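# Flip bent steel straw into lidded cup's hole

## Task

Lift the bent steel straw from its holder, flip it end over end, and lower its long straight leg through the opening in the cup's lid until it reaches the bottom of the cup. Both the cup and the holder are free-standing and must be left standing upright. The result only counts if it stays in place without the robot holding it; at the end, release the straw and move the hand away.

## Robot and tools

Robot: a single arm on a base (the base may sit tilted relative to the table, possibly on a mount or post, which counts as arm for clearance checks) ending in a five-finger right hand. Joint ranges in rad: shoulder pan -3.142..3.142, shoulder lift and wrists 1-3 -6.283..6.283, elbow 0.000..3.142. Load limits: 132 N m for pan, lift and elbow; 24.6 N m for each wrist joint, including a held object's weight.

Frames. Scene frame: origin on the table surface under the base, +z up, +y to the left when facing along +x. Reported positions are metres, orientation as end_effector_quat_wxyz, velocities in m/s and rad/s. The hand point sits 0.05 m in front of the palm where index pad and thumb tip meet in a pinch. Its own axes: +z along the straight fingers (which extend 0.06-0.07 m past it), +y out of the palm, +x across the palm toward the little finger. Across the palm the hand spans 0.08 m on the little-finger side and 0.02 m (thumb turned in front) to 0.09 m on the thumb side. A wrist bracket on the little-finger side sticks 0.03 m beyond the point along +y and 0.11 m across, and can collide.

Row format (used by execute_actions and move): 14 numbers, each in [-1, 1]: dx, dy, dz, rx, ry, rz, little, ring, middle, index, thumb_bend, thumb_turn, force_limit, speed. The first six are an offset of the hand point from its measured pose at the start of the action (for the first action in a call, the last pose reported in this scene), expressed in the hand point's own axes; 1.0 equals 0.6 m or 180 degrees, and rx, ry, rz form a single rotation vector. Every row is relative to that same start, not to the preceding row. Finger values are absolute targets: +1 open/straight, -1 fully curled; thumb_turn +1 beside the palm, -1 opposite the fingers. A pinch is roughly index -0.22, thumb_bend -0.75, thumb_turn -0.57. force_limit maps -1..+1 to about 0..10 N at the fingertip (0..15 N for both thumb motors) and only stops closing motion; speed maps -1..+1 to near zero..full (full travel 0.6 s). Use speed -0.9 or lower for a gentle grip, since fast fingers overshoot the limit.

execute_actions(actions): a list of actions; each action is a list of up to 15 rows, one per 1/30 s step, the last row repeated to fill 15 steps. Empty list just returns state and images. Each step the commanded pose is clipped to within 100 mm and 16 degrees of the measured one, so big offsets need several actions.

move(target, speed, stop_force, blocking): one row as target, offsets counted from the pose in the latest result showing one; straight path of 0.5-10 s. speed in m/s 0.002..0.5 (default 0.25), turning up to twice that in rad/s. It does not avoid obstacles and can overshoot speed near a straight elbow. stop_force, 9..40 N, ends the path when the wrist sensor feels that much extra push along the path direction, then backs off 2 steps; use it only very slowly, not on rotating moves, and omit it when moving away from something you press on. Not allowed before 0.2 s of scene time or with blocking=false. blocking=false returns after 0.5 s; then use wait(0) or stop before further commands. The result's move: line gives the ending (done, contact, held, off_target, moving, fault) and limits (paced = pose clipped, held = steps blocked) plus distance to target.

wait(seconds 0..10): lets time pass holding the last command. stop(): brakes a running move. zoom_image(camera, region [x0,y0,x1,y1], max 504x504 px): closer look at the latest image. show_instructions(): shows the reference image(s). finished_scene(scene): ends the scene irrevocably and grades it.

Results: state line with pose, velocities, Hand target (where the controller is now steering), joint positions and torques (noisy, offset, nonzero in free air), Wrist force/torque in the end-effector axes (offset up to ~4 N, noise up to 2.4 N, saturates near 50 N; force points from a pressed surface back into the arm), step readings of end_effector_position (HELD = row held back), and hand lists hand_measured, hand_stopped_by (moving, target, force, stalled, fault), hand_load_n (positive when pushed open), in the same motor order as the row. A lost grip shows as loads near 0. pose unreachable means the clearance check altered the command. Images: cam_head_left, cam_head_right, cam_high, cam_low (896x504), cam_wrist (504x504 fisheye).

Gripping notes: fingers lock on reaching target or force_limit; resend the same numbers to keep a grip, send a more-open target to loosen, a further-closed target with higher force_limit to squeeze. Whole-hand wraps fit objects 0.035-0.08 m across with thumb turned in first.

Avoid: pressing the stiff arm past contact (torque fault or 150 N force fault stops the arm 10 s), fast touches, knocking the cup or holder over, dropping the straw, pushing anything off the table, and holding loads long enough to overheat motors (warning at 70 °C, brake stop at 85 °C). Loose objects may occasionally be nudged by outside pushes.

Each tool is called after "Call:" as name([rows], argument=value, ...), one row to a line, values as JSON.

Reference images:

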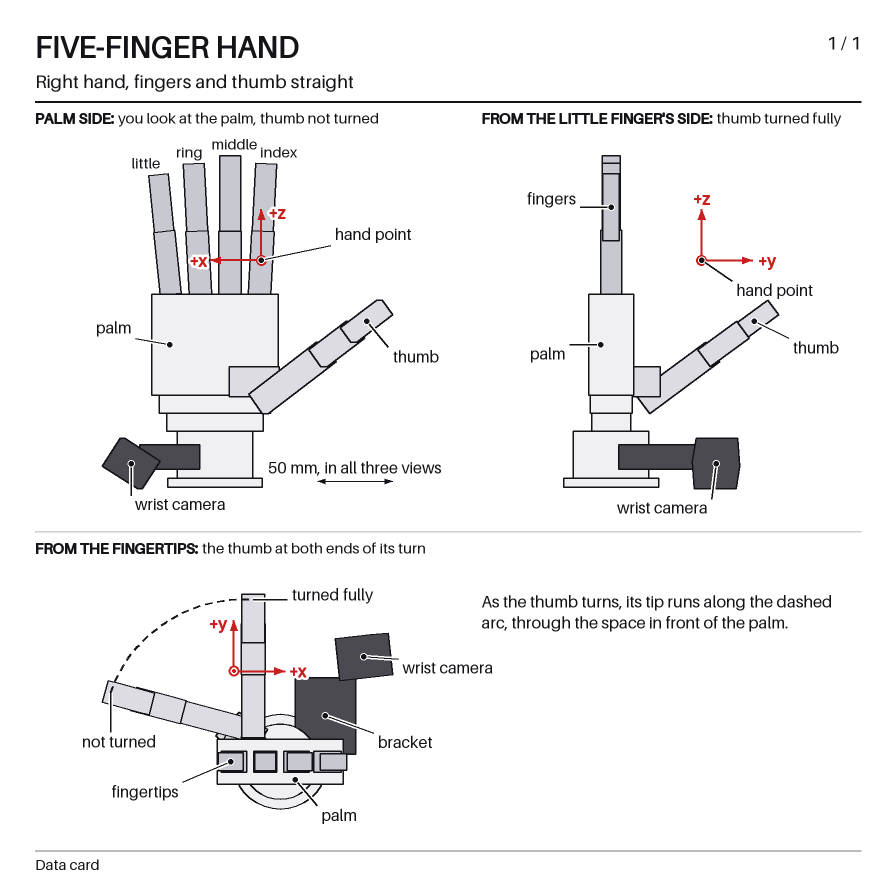

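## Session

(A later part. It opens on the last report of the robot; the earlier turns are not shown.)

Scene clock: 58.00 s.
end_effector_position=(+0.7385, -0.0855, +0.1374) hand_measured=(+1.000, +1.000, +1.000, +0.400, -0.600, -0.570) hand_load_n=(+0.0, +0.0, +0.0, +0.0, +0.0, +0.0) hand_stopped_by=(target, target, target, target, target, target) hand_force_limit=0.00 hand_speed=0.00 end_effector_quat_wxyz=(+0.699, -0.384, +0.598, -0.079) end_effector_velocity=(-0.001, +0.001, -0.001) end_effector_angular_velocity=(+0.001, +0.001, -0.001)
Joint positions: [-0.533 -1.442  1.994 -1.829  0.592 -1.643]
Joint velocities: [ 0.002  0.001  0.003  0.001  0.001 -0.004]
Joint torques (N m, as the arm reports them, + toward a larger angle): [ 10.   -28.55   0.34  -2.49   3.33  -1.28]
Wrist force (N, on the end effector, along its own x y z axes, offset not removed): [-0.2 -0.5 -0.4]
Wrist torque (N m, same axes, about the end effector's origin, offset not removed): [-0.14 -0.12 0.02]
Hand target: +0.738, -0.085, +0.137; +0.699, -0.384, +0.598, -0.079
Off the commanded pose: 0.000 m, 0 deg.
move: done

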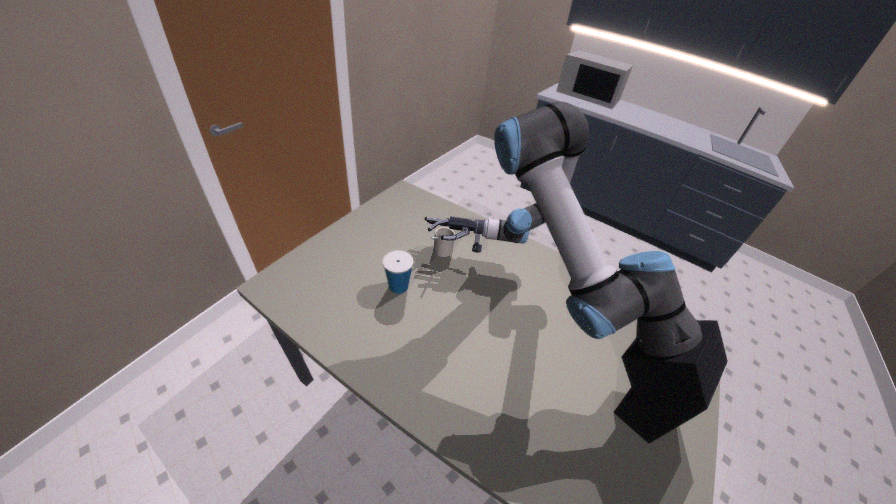

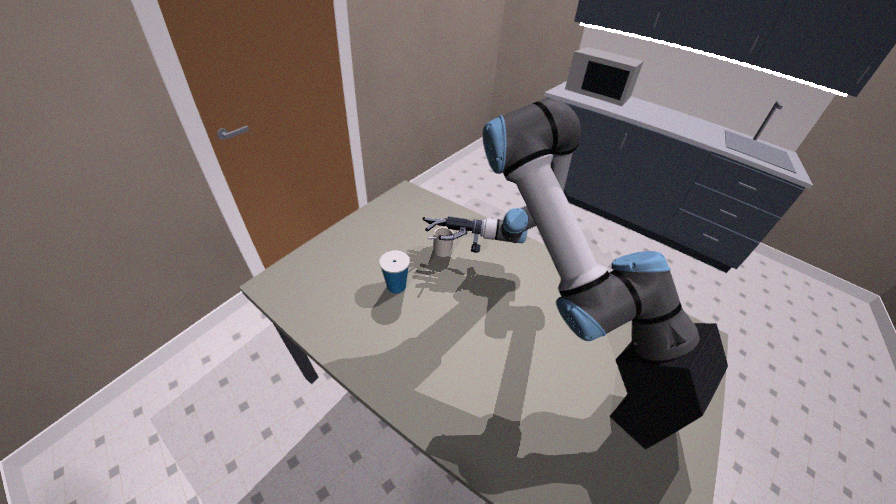

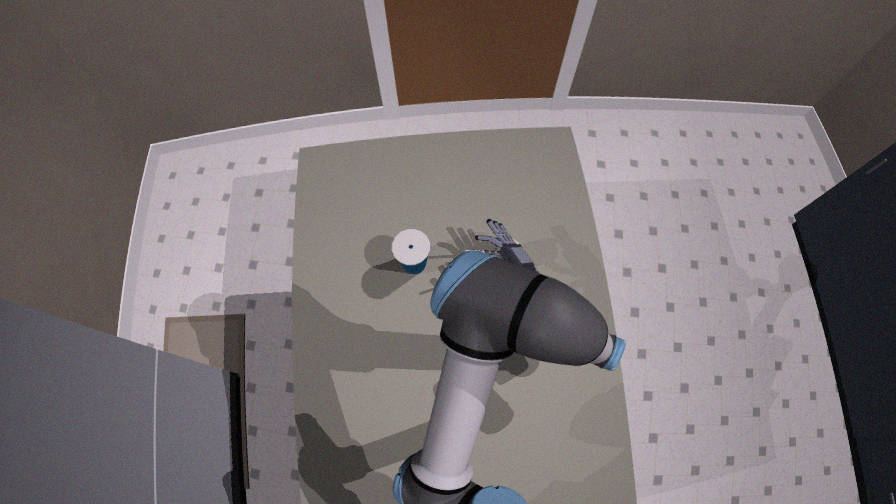

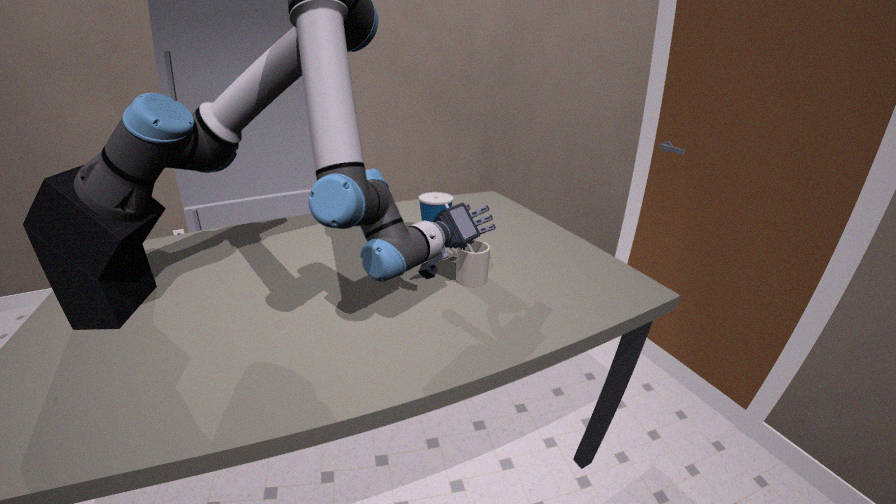

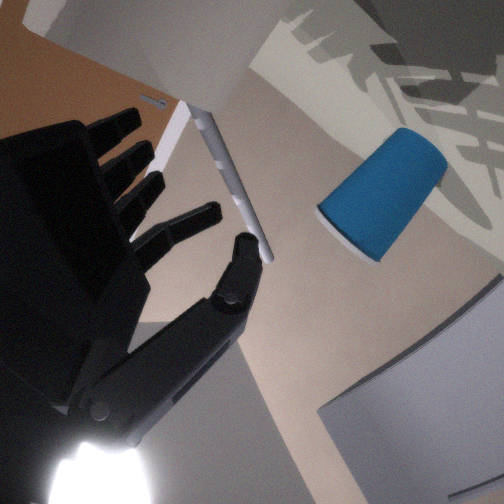

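Call:
move(target=[0.025,0.008,0,0,0,0,1,1,1,0.1,-0.7,-0.57,0,-0.5], speed=0.02)

Call:
zoom_image(camera="cam_head_left", region=[410,200,490,265])

Call:
zoom_image(camera="cam_low", region=[400,170,540,300])

Scene clock: 61.53 s.
end_effector_position=(+0.7408, -0.0906, +0.1229) hand_measured=(+1.000, +1.000, +1.000, +0.100, -0.700, -0.570) hand_load_n=(+0.0, +0.0, +0.0, +0.0, +0.0, +0.0) hand_stopped_by=(target, target, target, target, target, target) hand_force_limit=0.00 hand_speed=-0.50 end_effector_quat_wxyz=(+0.699, -0.384, +0.598, -0.079) end_effector_velocity=(+0.000, -0.001, -0.003) end_effector_angular_velocity=(+0.001, +0.001, -0.000)
Joint positions: [-0.529 -1.401  1.966 -1.835  0.593 -1.65 ]
Joint velocities: [ 0.001  0.008 -0.004 -0.001  0.    -0.001]
Joint torques (N m, as the arm reports them, + toward a larger angle): [  8.64 -26.48 -13.93  -4.16   3.36  -1.33]
Wrist force (N, on the end effector, along its own x y z axes, offset not removed): [-1.0 -1.0 -4.5]
Wrist torque (N m, same axes, about the end effector's origin, offset not removed): [-0.01 0.20 -0.42]
Hand target: +0.741, -0.091, +0.123; +0.699, -0.384, +0.598, -0.079
Off the commanded pose: 0.000 m, 0 deg.
move: done

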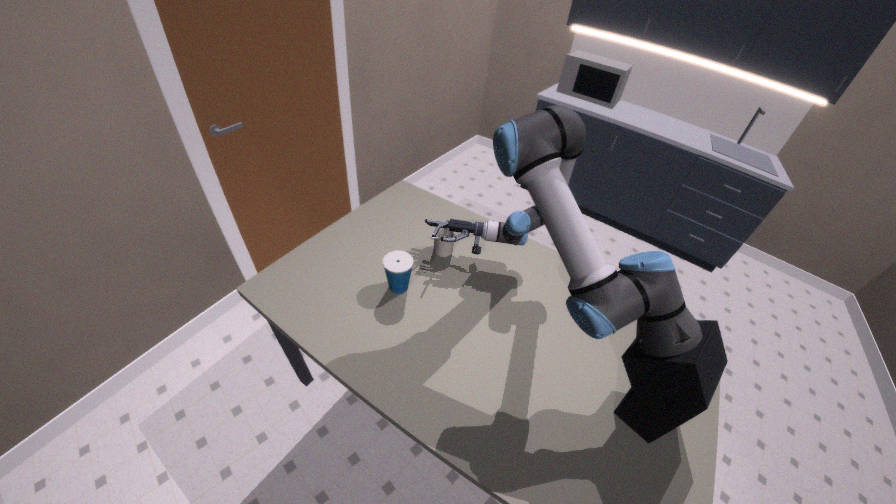

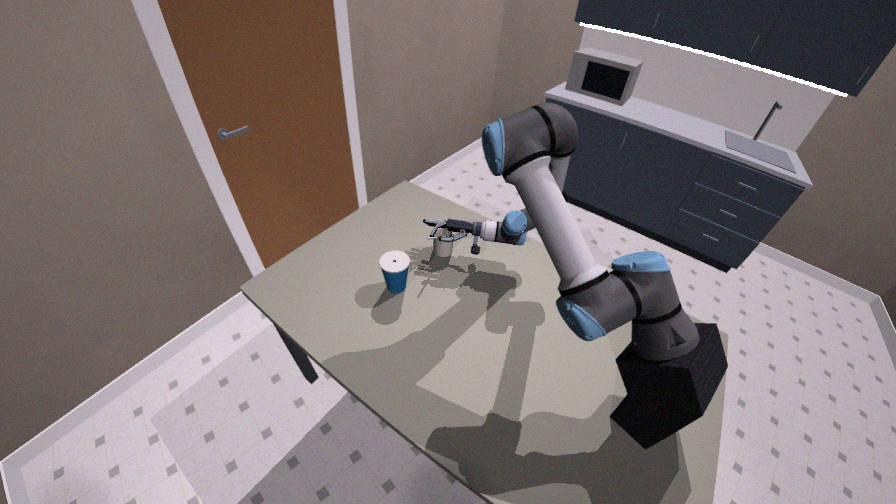

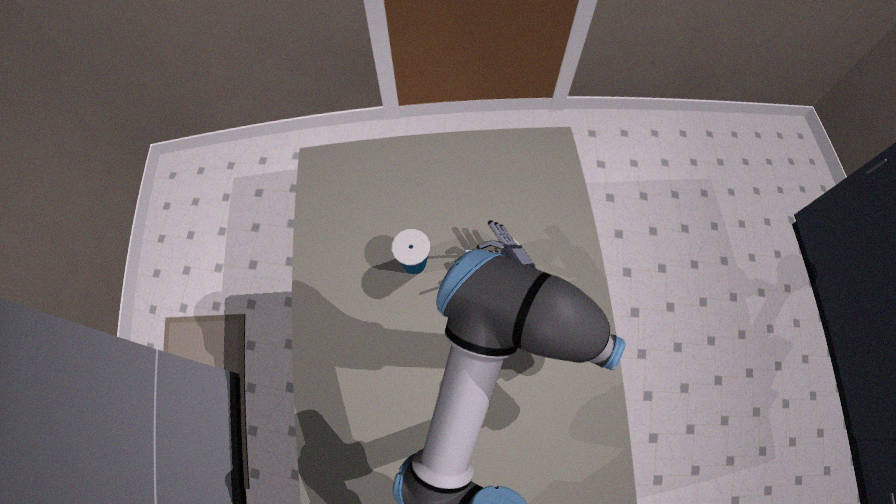

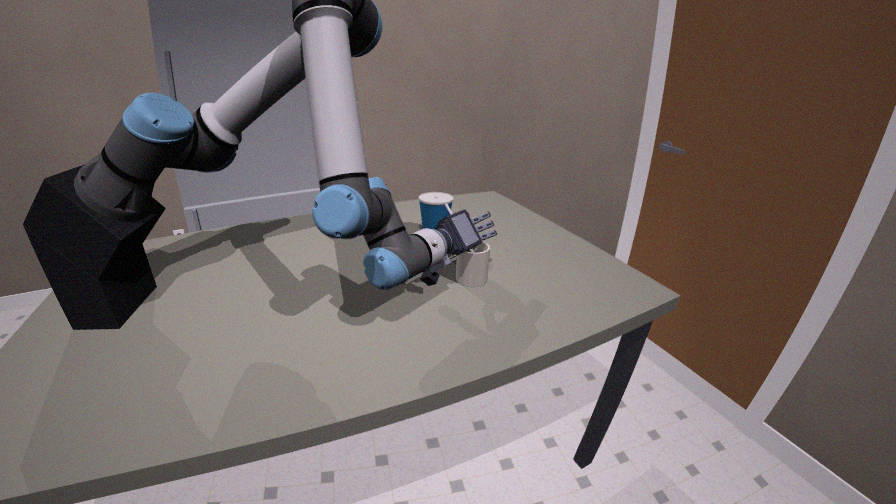

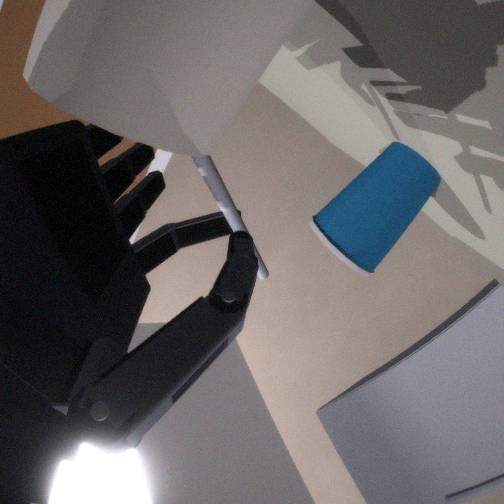

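Region (410, 200, 490, 265) of cam_head_left's 896x504 image, scaled by 6.300, with more detail than that image has; it fills the top 410 rows of this view, and the rest is white.

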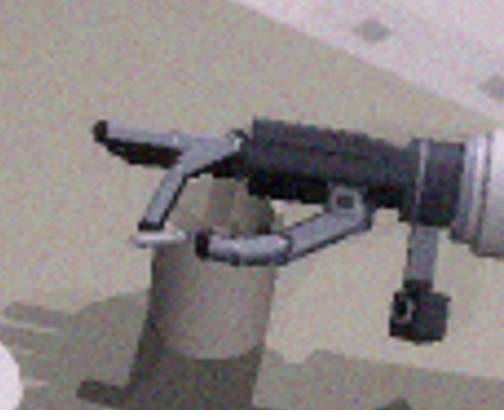

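Region (400, 170, 540, 300) of cam_low's 896x504 image, scaled by 3.600, with more detail than that image has; it fills the top 468 rows of this view, and the rest is white.

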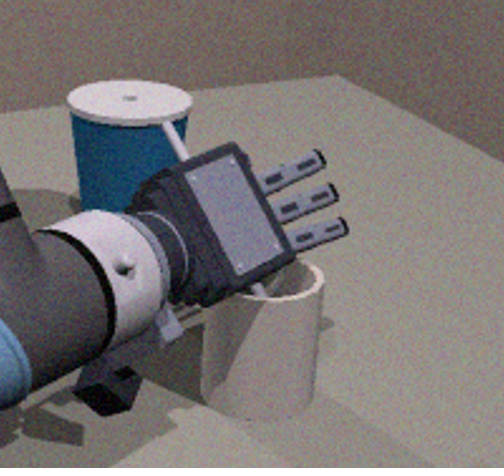

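Straw is between index and thumb. Close.

Call:
move(target=[0,0,0,0,0,0,1,1,1,-0.4,-0.75,-0.57,0.6,-0.85])

Call:
zoom_image(camera="cam_wrist", region=[150,130,330,310])

Scene clock: 64.47 s.
end_effector_position=(+0.7408, -0.0906, +0.1229) hand_measured=(+1.000, +1.000, +1.000, -0.112, -0.750, -0.570) hand_load_n=(+0.0, +0.0, +0.0, +6.0, -0.5, -2.0) hand_stopped_by=(target, target, target, force, target, target) hand_force_limit=0.60 hand_speed=-0.85 end_effector_quat_wxyz=(+0.699, -0.384, +0.598, -0.079) end_effector_velocity=(-0.000, -0.000, -0.000) end_effector_angular_velocity=(-0.000, +0.000, -0.000)
Joint positions: [-0.529 -1.401  1.966 -1.836  0.593 -1.65 ]
Joint velocities: [-0.     0.001  0.    -0.001  0.    -0.   ]
Joint torques (N m, as the arm reports them, + toward a larger angle): [ -4.04 -54.64   1.22   0.12   1.71   1.55]
Wrist force (N, on the end effector, along its own x y z axes, offset not removed): [-3.1 -1.7 -2.8]
Wrist torque (N m, same axes, about the end effector's origin, offset not removed): [-0.03 0.61 -0.29]
Hand target: +0.741, -0.091, +0.123; +0.699, -0.384, +0.598, -0.079
Off the commanded pose: 0.000 m, 0 deg.
move: done

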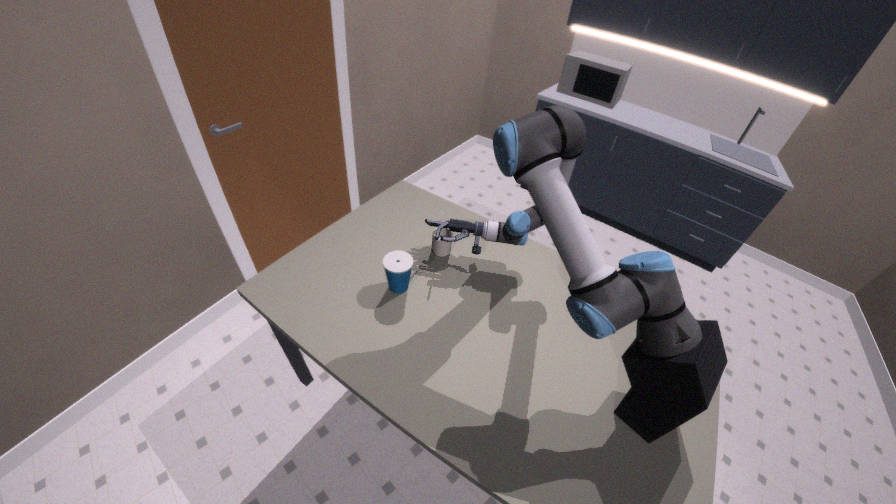

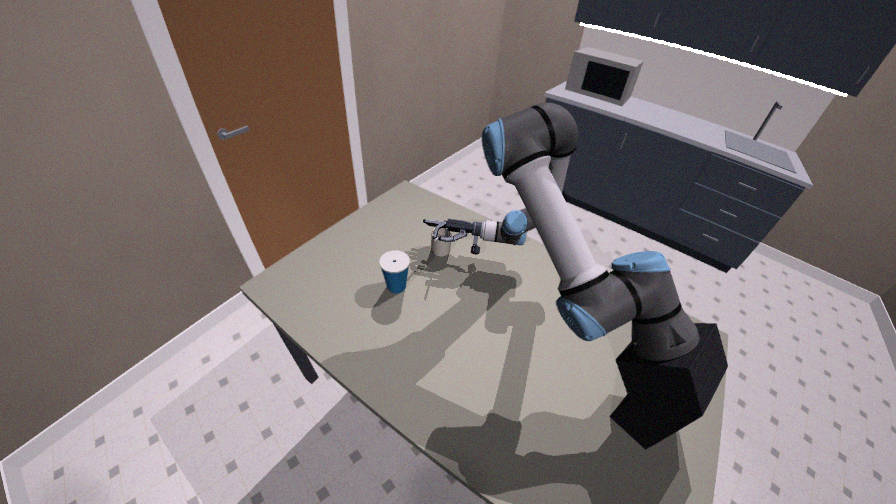

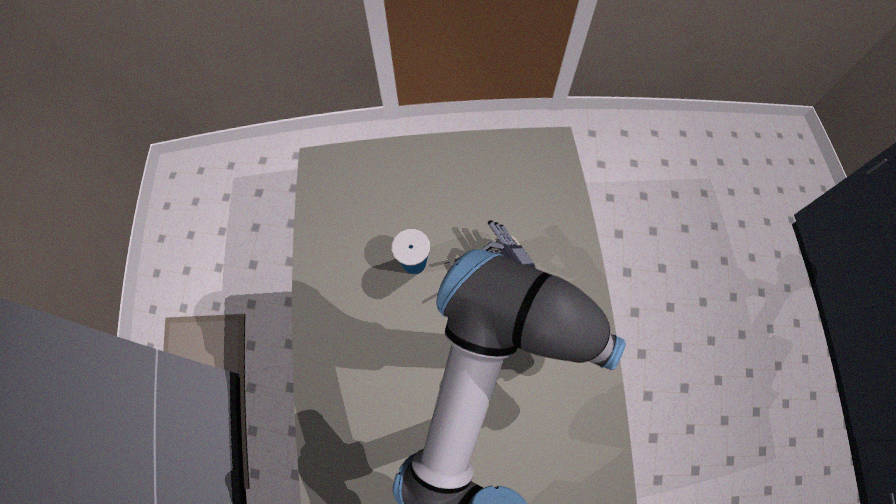

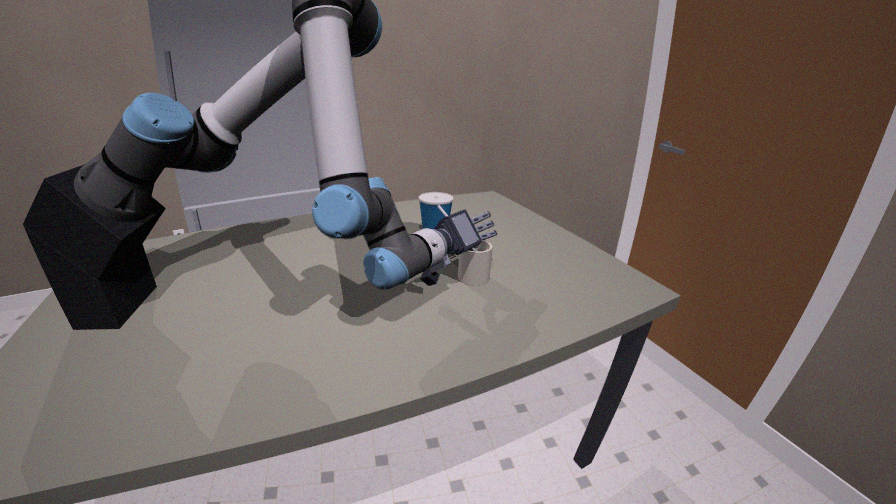

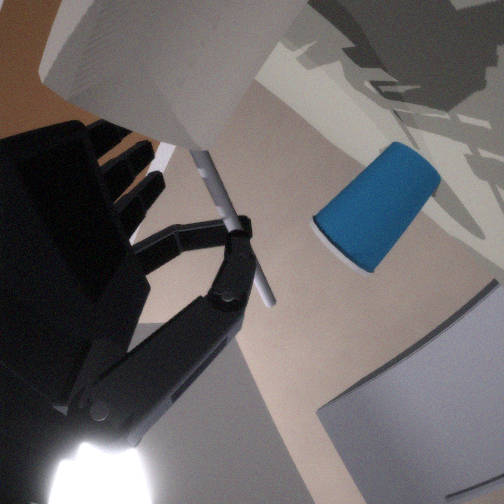

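Region (150, 130, 330, 310) of cam_wrist's 504x504 image, scaled by 2.800, with more detail than that image has.

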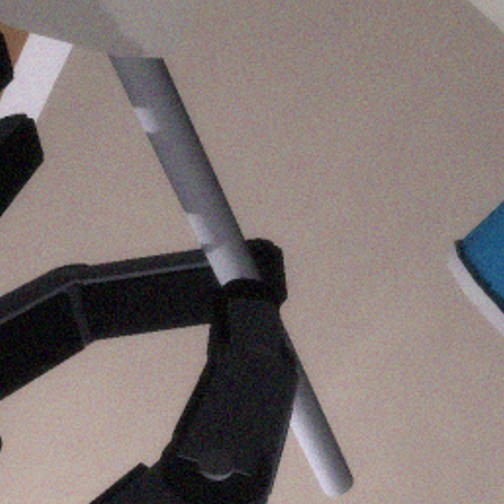

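Call:
move(target=[-0.283,-0.09,0,0,0,0,1,1,1,-0.4,-0.75,-0.57,0.6,-0.85], speed=0.08)

Call:
zoom_image(camera="cam_head_left", region=[370,140,530,300])

Call:
zoom_image(camera="cam_low", region=[370,110,550,300])

Scene clock: 71.07 s.
end_effector_position=(+0.7137, -0.0313, +0.2886) hand_measured=(+1.000, +1.000, +1.000, -0.112, -0.750, -0.570) hand_load_n=(+0.0, +0.0, +0.0, +5.5, +0.0, -2.0) hand_stopped_by=(target, target, target, force, target, target) hand_force_limit=0.60 hand_speed=-0.85 end_effector_quat_wxyz=(+0.699, -0.384, +0.598, -0.079) end_effector_velocity=(-0.001, +0.001, +0.002) end_effector_angular_velocity=(-0.000, +0.000, -0.000)
Joint positions: [-0.596 -1.899  2.208 -1.678  0.577 -1.533]
Joint velocities: [-0.002 -0.007  0.004  0.001 -0.001  0.004]
Joint torques (N m, as the arm reports them, + toward a larger angle): [  1.76 -42.5   -4.69  -0.15  -1.84   1.61]
Wrist force (N, on the end effector, along its own x y z axes, offset not removed): [-3.3 -2.4 -2.4]
Wrist torque (N m, same axes, about the end effector's origin, offset not removed): [-0.46 0.56 -0.35]
Hand target: +0.714, -0.031, +0.289; +0.699, -0.384, +0.598, -0.079
Off the commanded pose: 0.000 m, 0 deg.
move: done

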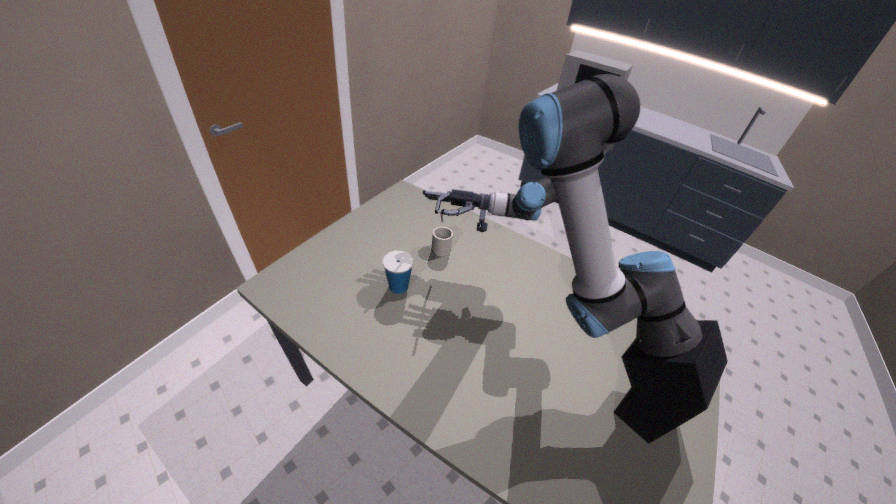

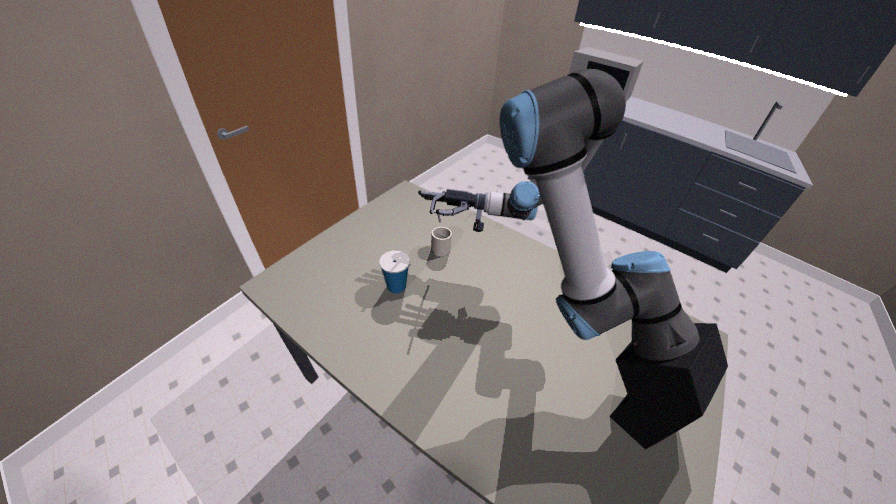

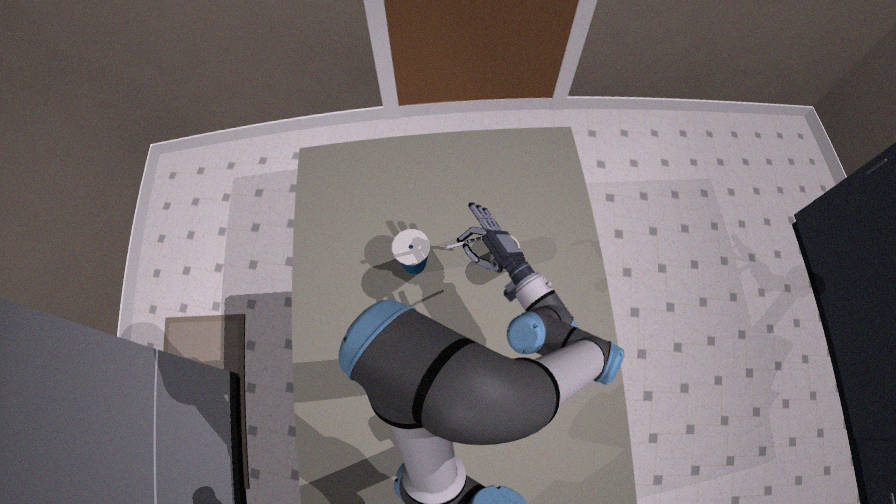

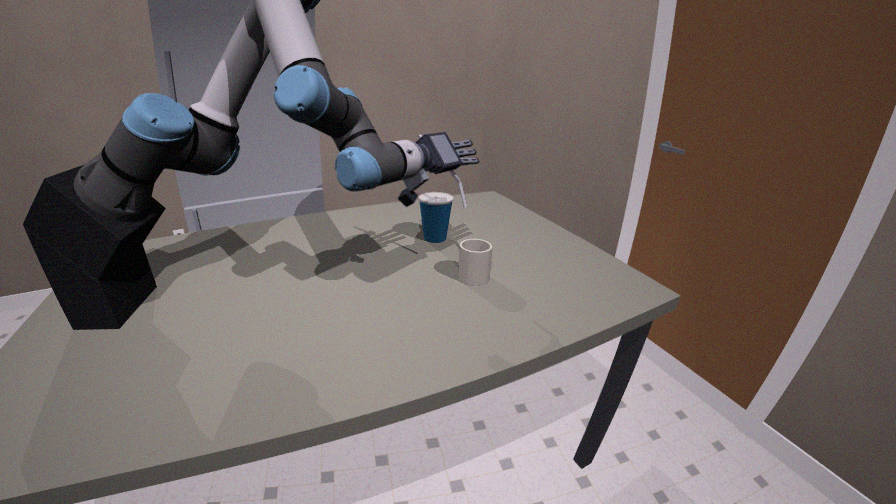

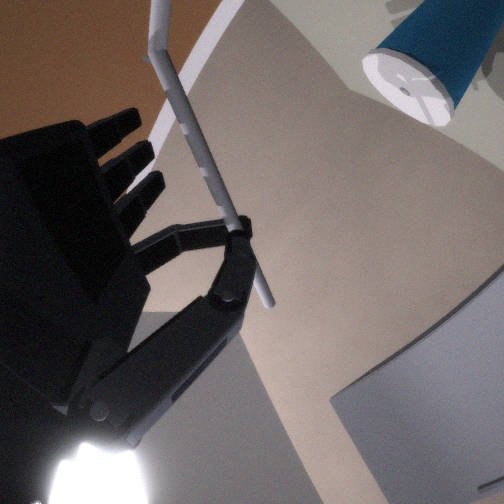

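Region (370, 140, 530, 300) of cam_head_left's 896x504 image, scaled by 3.150, with more detail than that image has.

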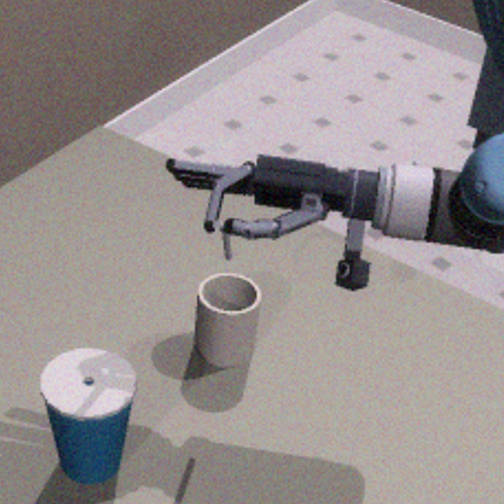

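Region (370, 110, 550, 300) of cam_low's 896x504 image, scaled by 2.653, with more detail than that image has; it fills the left 477 columns of this view, and the rest is white.

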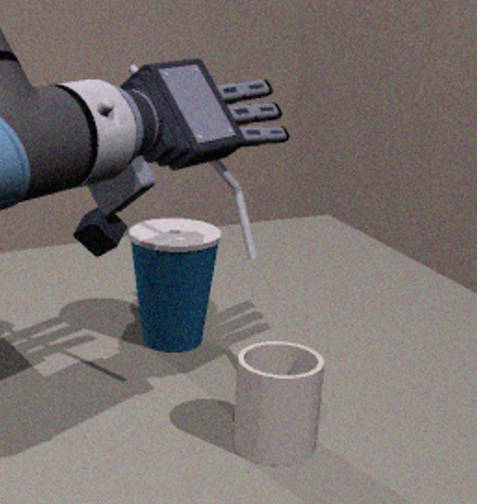

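Call:
move(target=[-0.038,0.13,0.16,0,0,-0.79,1,1,1,-0.4,-0.75,-0.57,0.6,-0.85], speed=0.35)

Call:
zoom_image(camera="cam_head_left", region=[330,150,490,310])

Call:
zoom_image(camera="cam_low", region=[360,90,520,250])

Call:
zoom_image(camera="cam_high", region=[350,160,500,290])

Scene clock: 78.77 s.
end_effector_position=(+0.7663, +0.0783, +0.2559) hand_measured=(+1.000, +1.000, +1.000, -0.112, -0.750, -0.570) hand_load_n=(+0.0, +0.0, +0.0, +5.5, +0.0, -2.0) hand_stopped_by=(target, target, target, force, target, target) hand_force_limit=0.60 hand_speed=-0.85 end_effector_quat_wxyz=(-0.152, +0.690, +0.170, +0.687) end_effector_velocity=(-0.000, +0.000, -0.001) end_effector_angular_velocity=(-0.010, -0.001, -0.003)
Joint positions: [ 0.016 -1.808  2.159 -1.103  0.897 -4.816]
Joint velocities: [ 0.004  0.004 -0.001  0.004  0.007 -0.016]
Joint torques (N m, as the arm reports them, + toward a larger angle): [ 16.8  -19.43 -17.53   0.78   2.15  -1.41]
Wrist force (N, on the end effector, along its own x y z axes, offset not removed): [-2.5 -3.0 -1.6]
Wrist torque (N m, same axes, about the end effector's origin, offset not removed): [-0.10 0.53 -0.41]
Hand target: +0.766, +0.078, +0.256; -0.151, +0.690, +0.170, +0.687
Off the commanded pose: 0.000 m, 0 deg.
move: done

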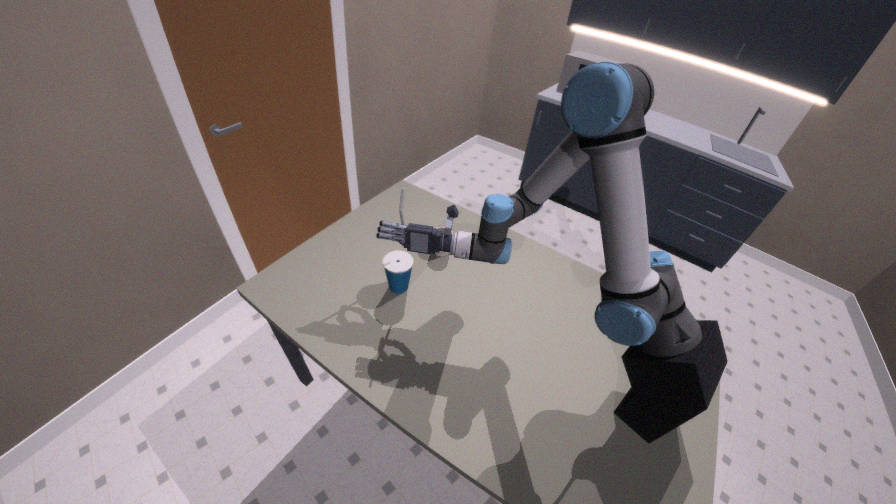

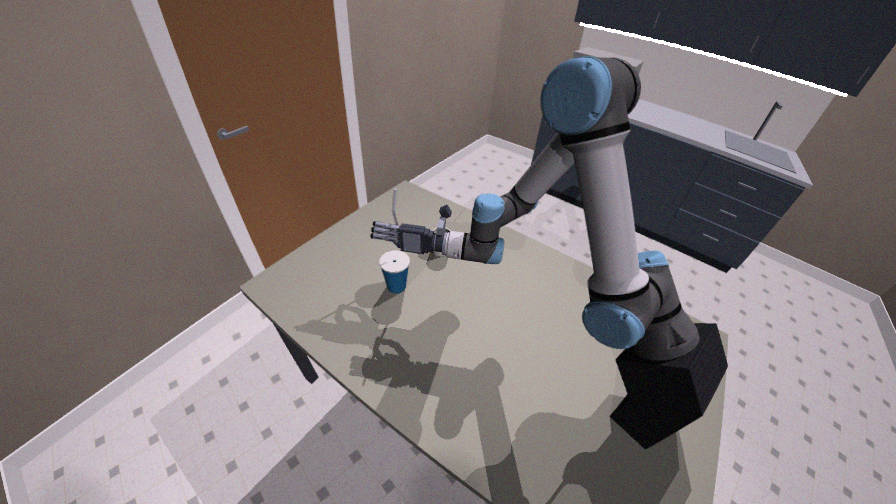

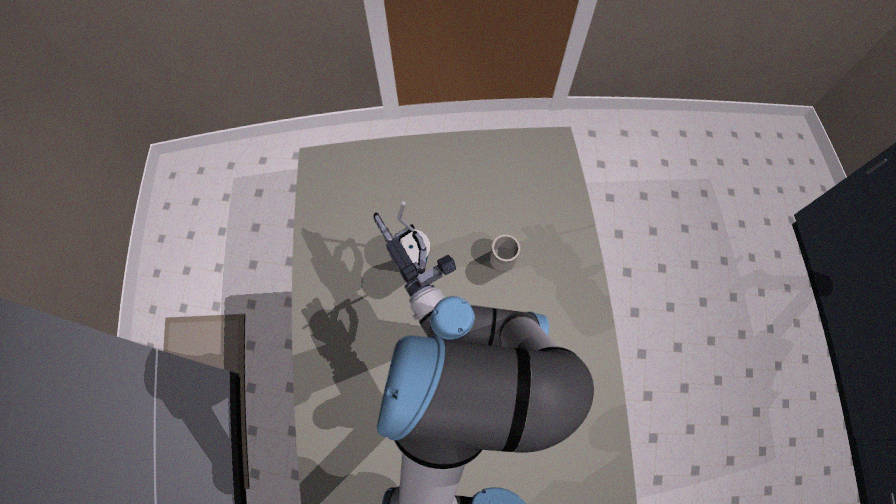

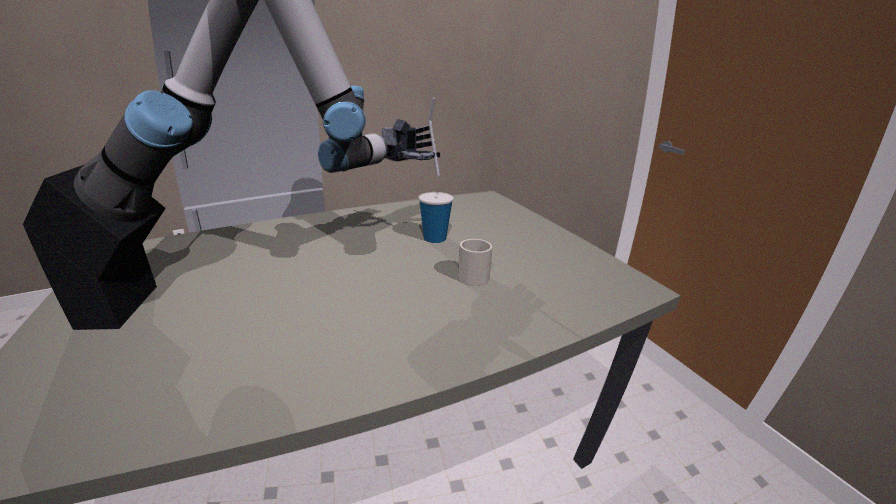

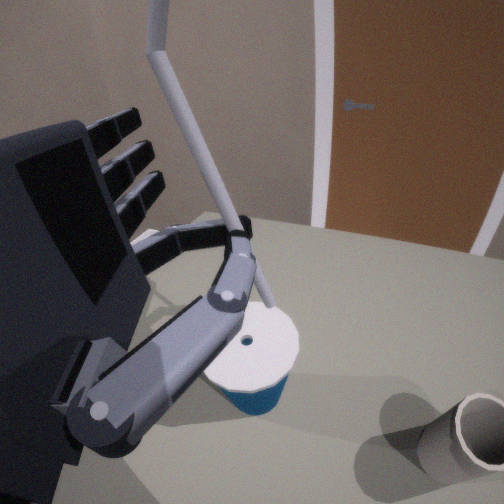

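Region (330, 150, 490, 310) of cam_head_left's 896x504 image, scaled by 3.150, with more detail than that image has.

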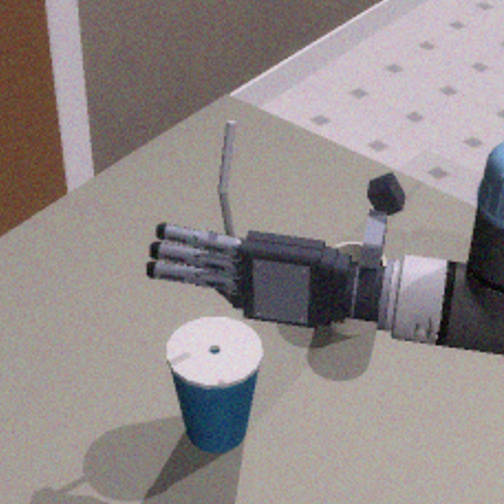

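Region (360, 90, 520, 250) of cam_low's 896x504 image, scaled by 3.150, with more detail than that image has.

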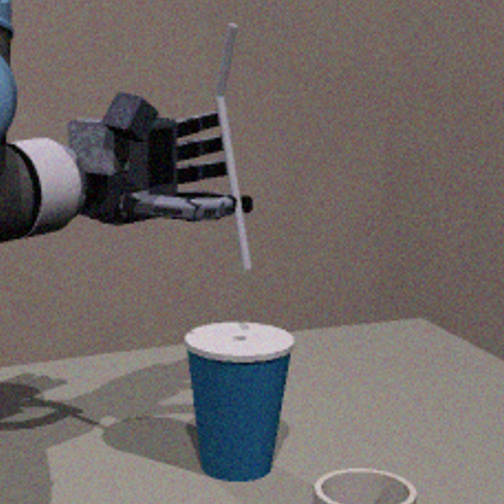

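Region (350, 160, 500, 290) of cam_high's 896x504 image, scaled by 3.360, with more detail than that image has; it fills the top 437 rows of this view, and the rest is white.

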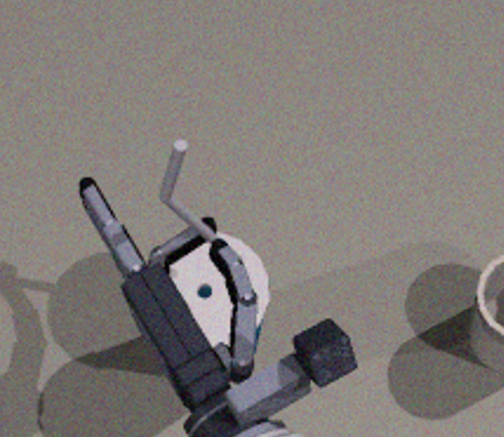

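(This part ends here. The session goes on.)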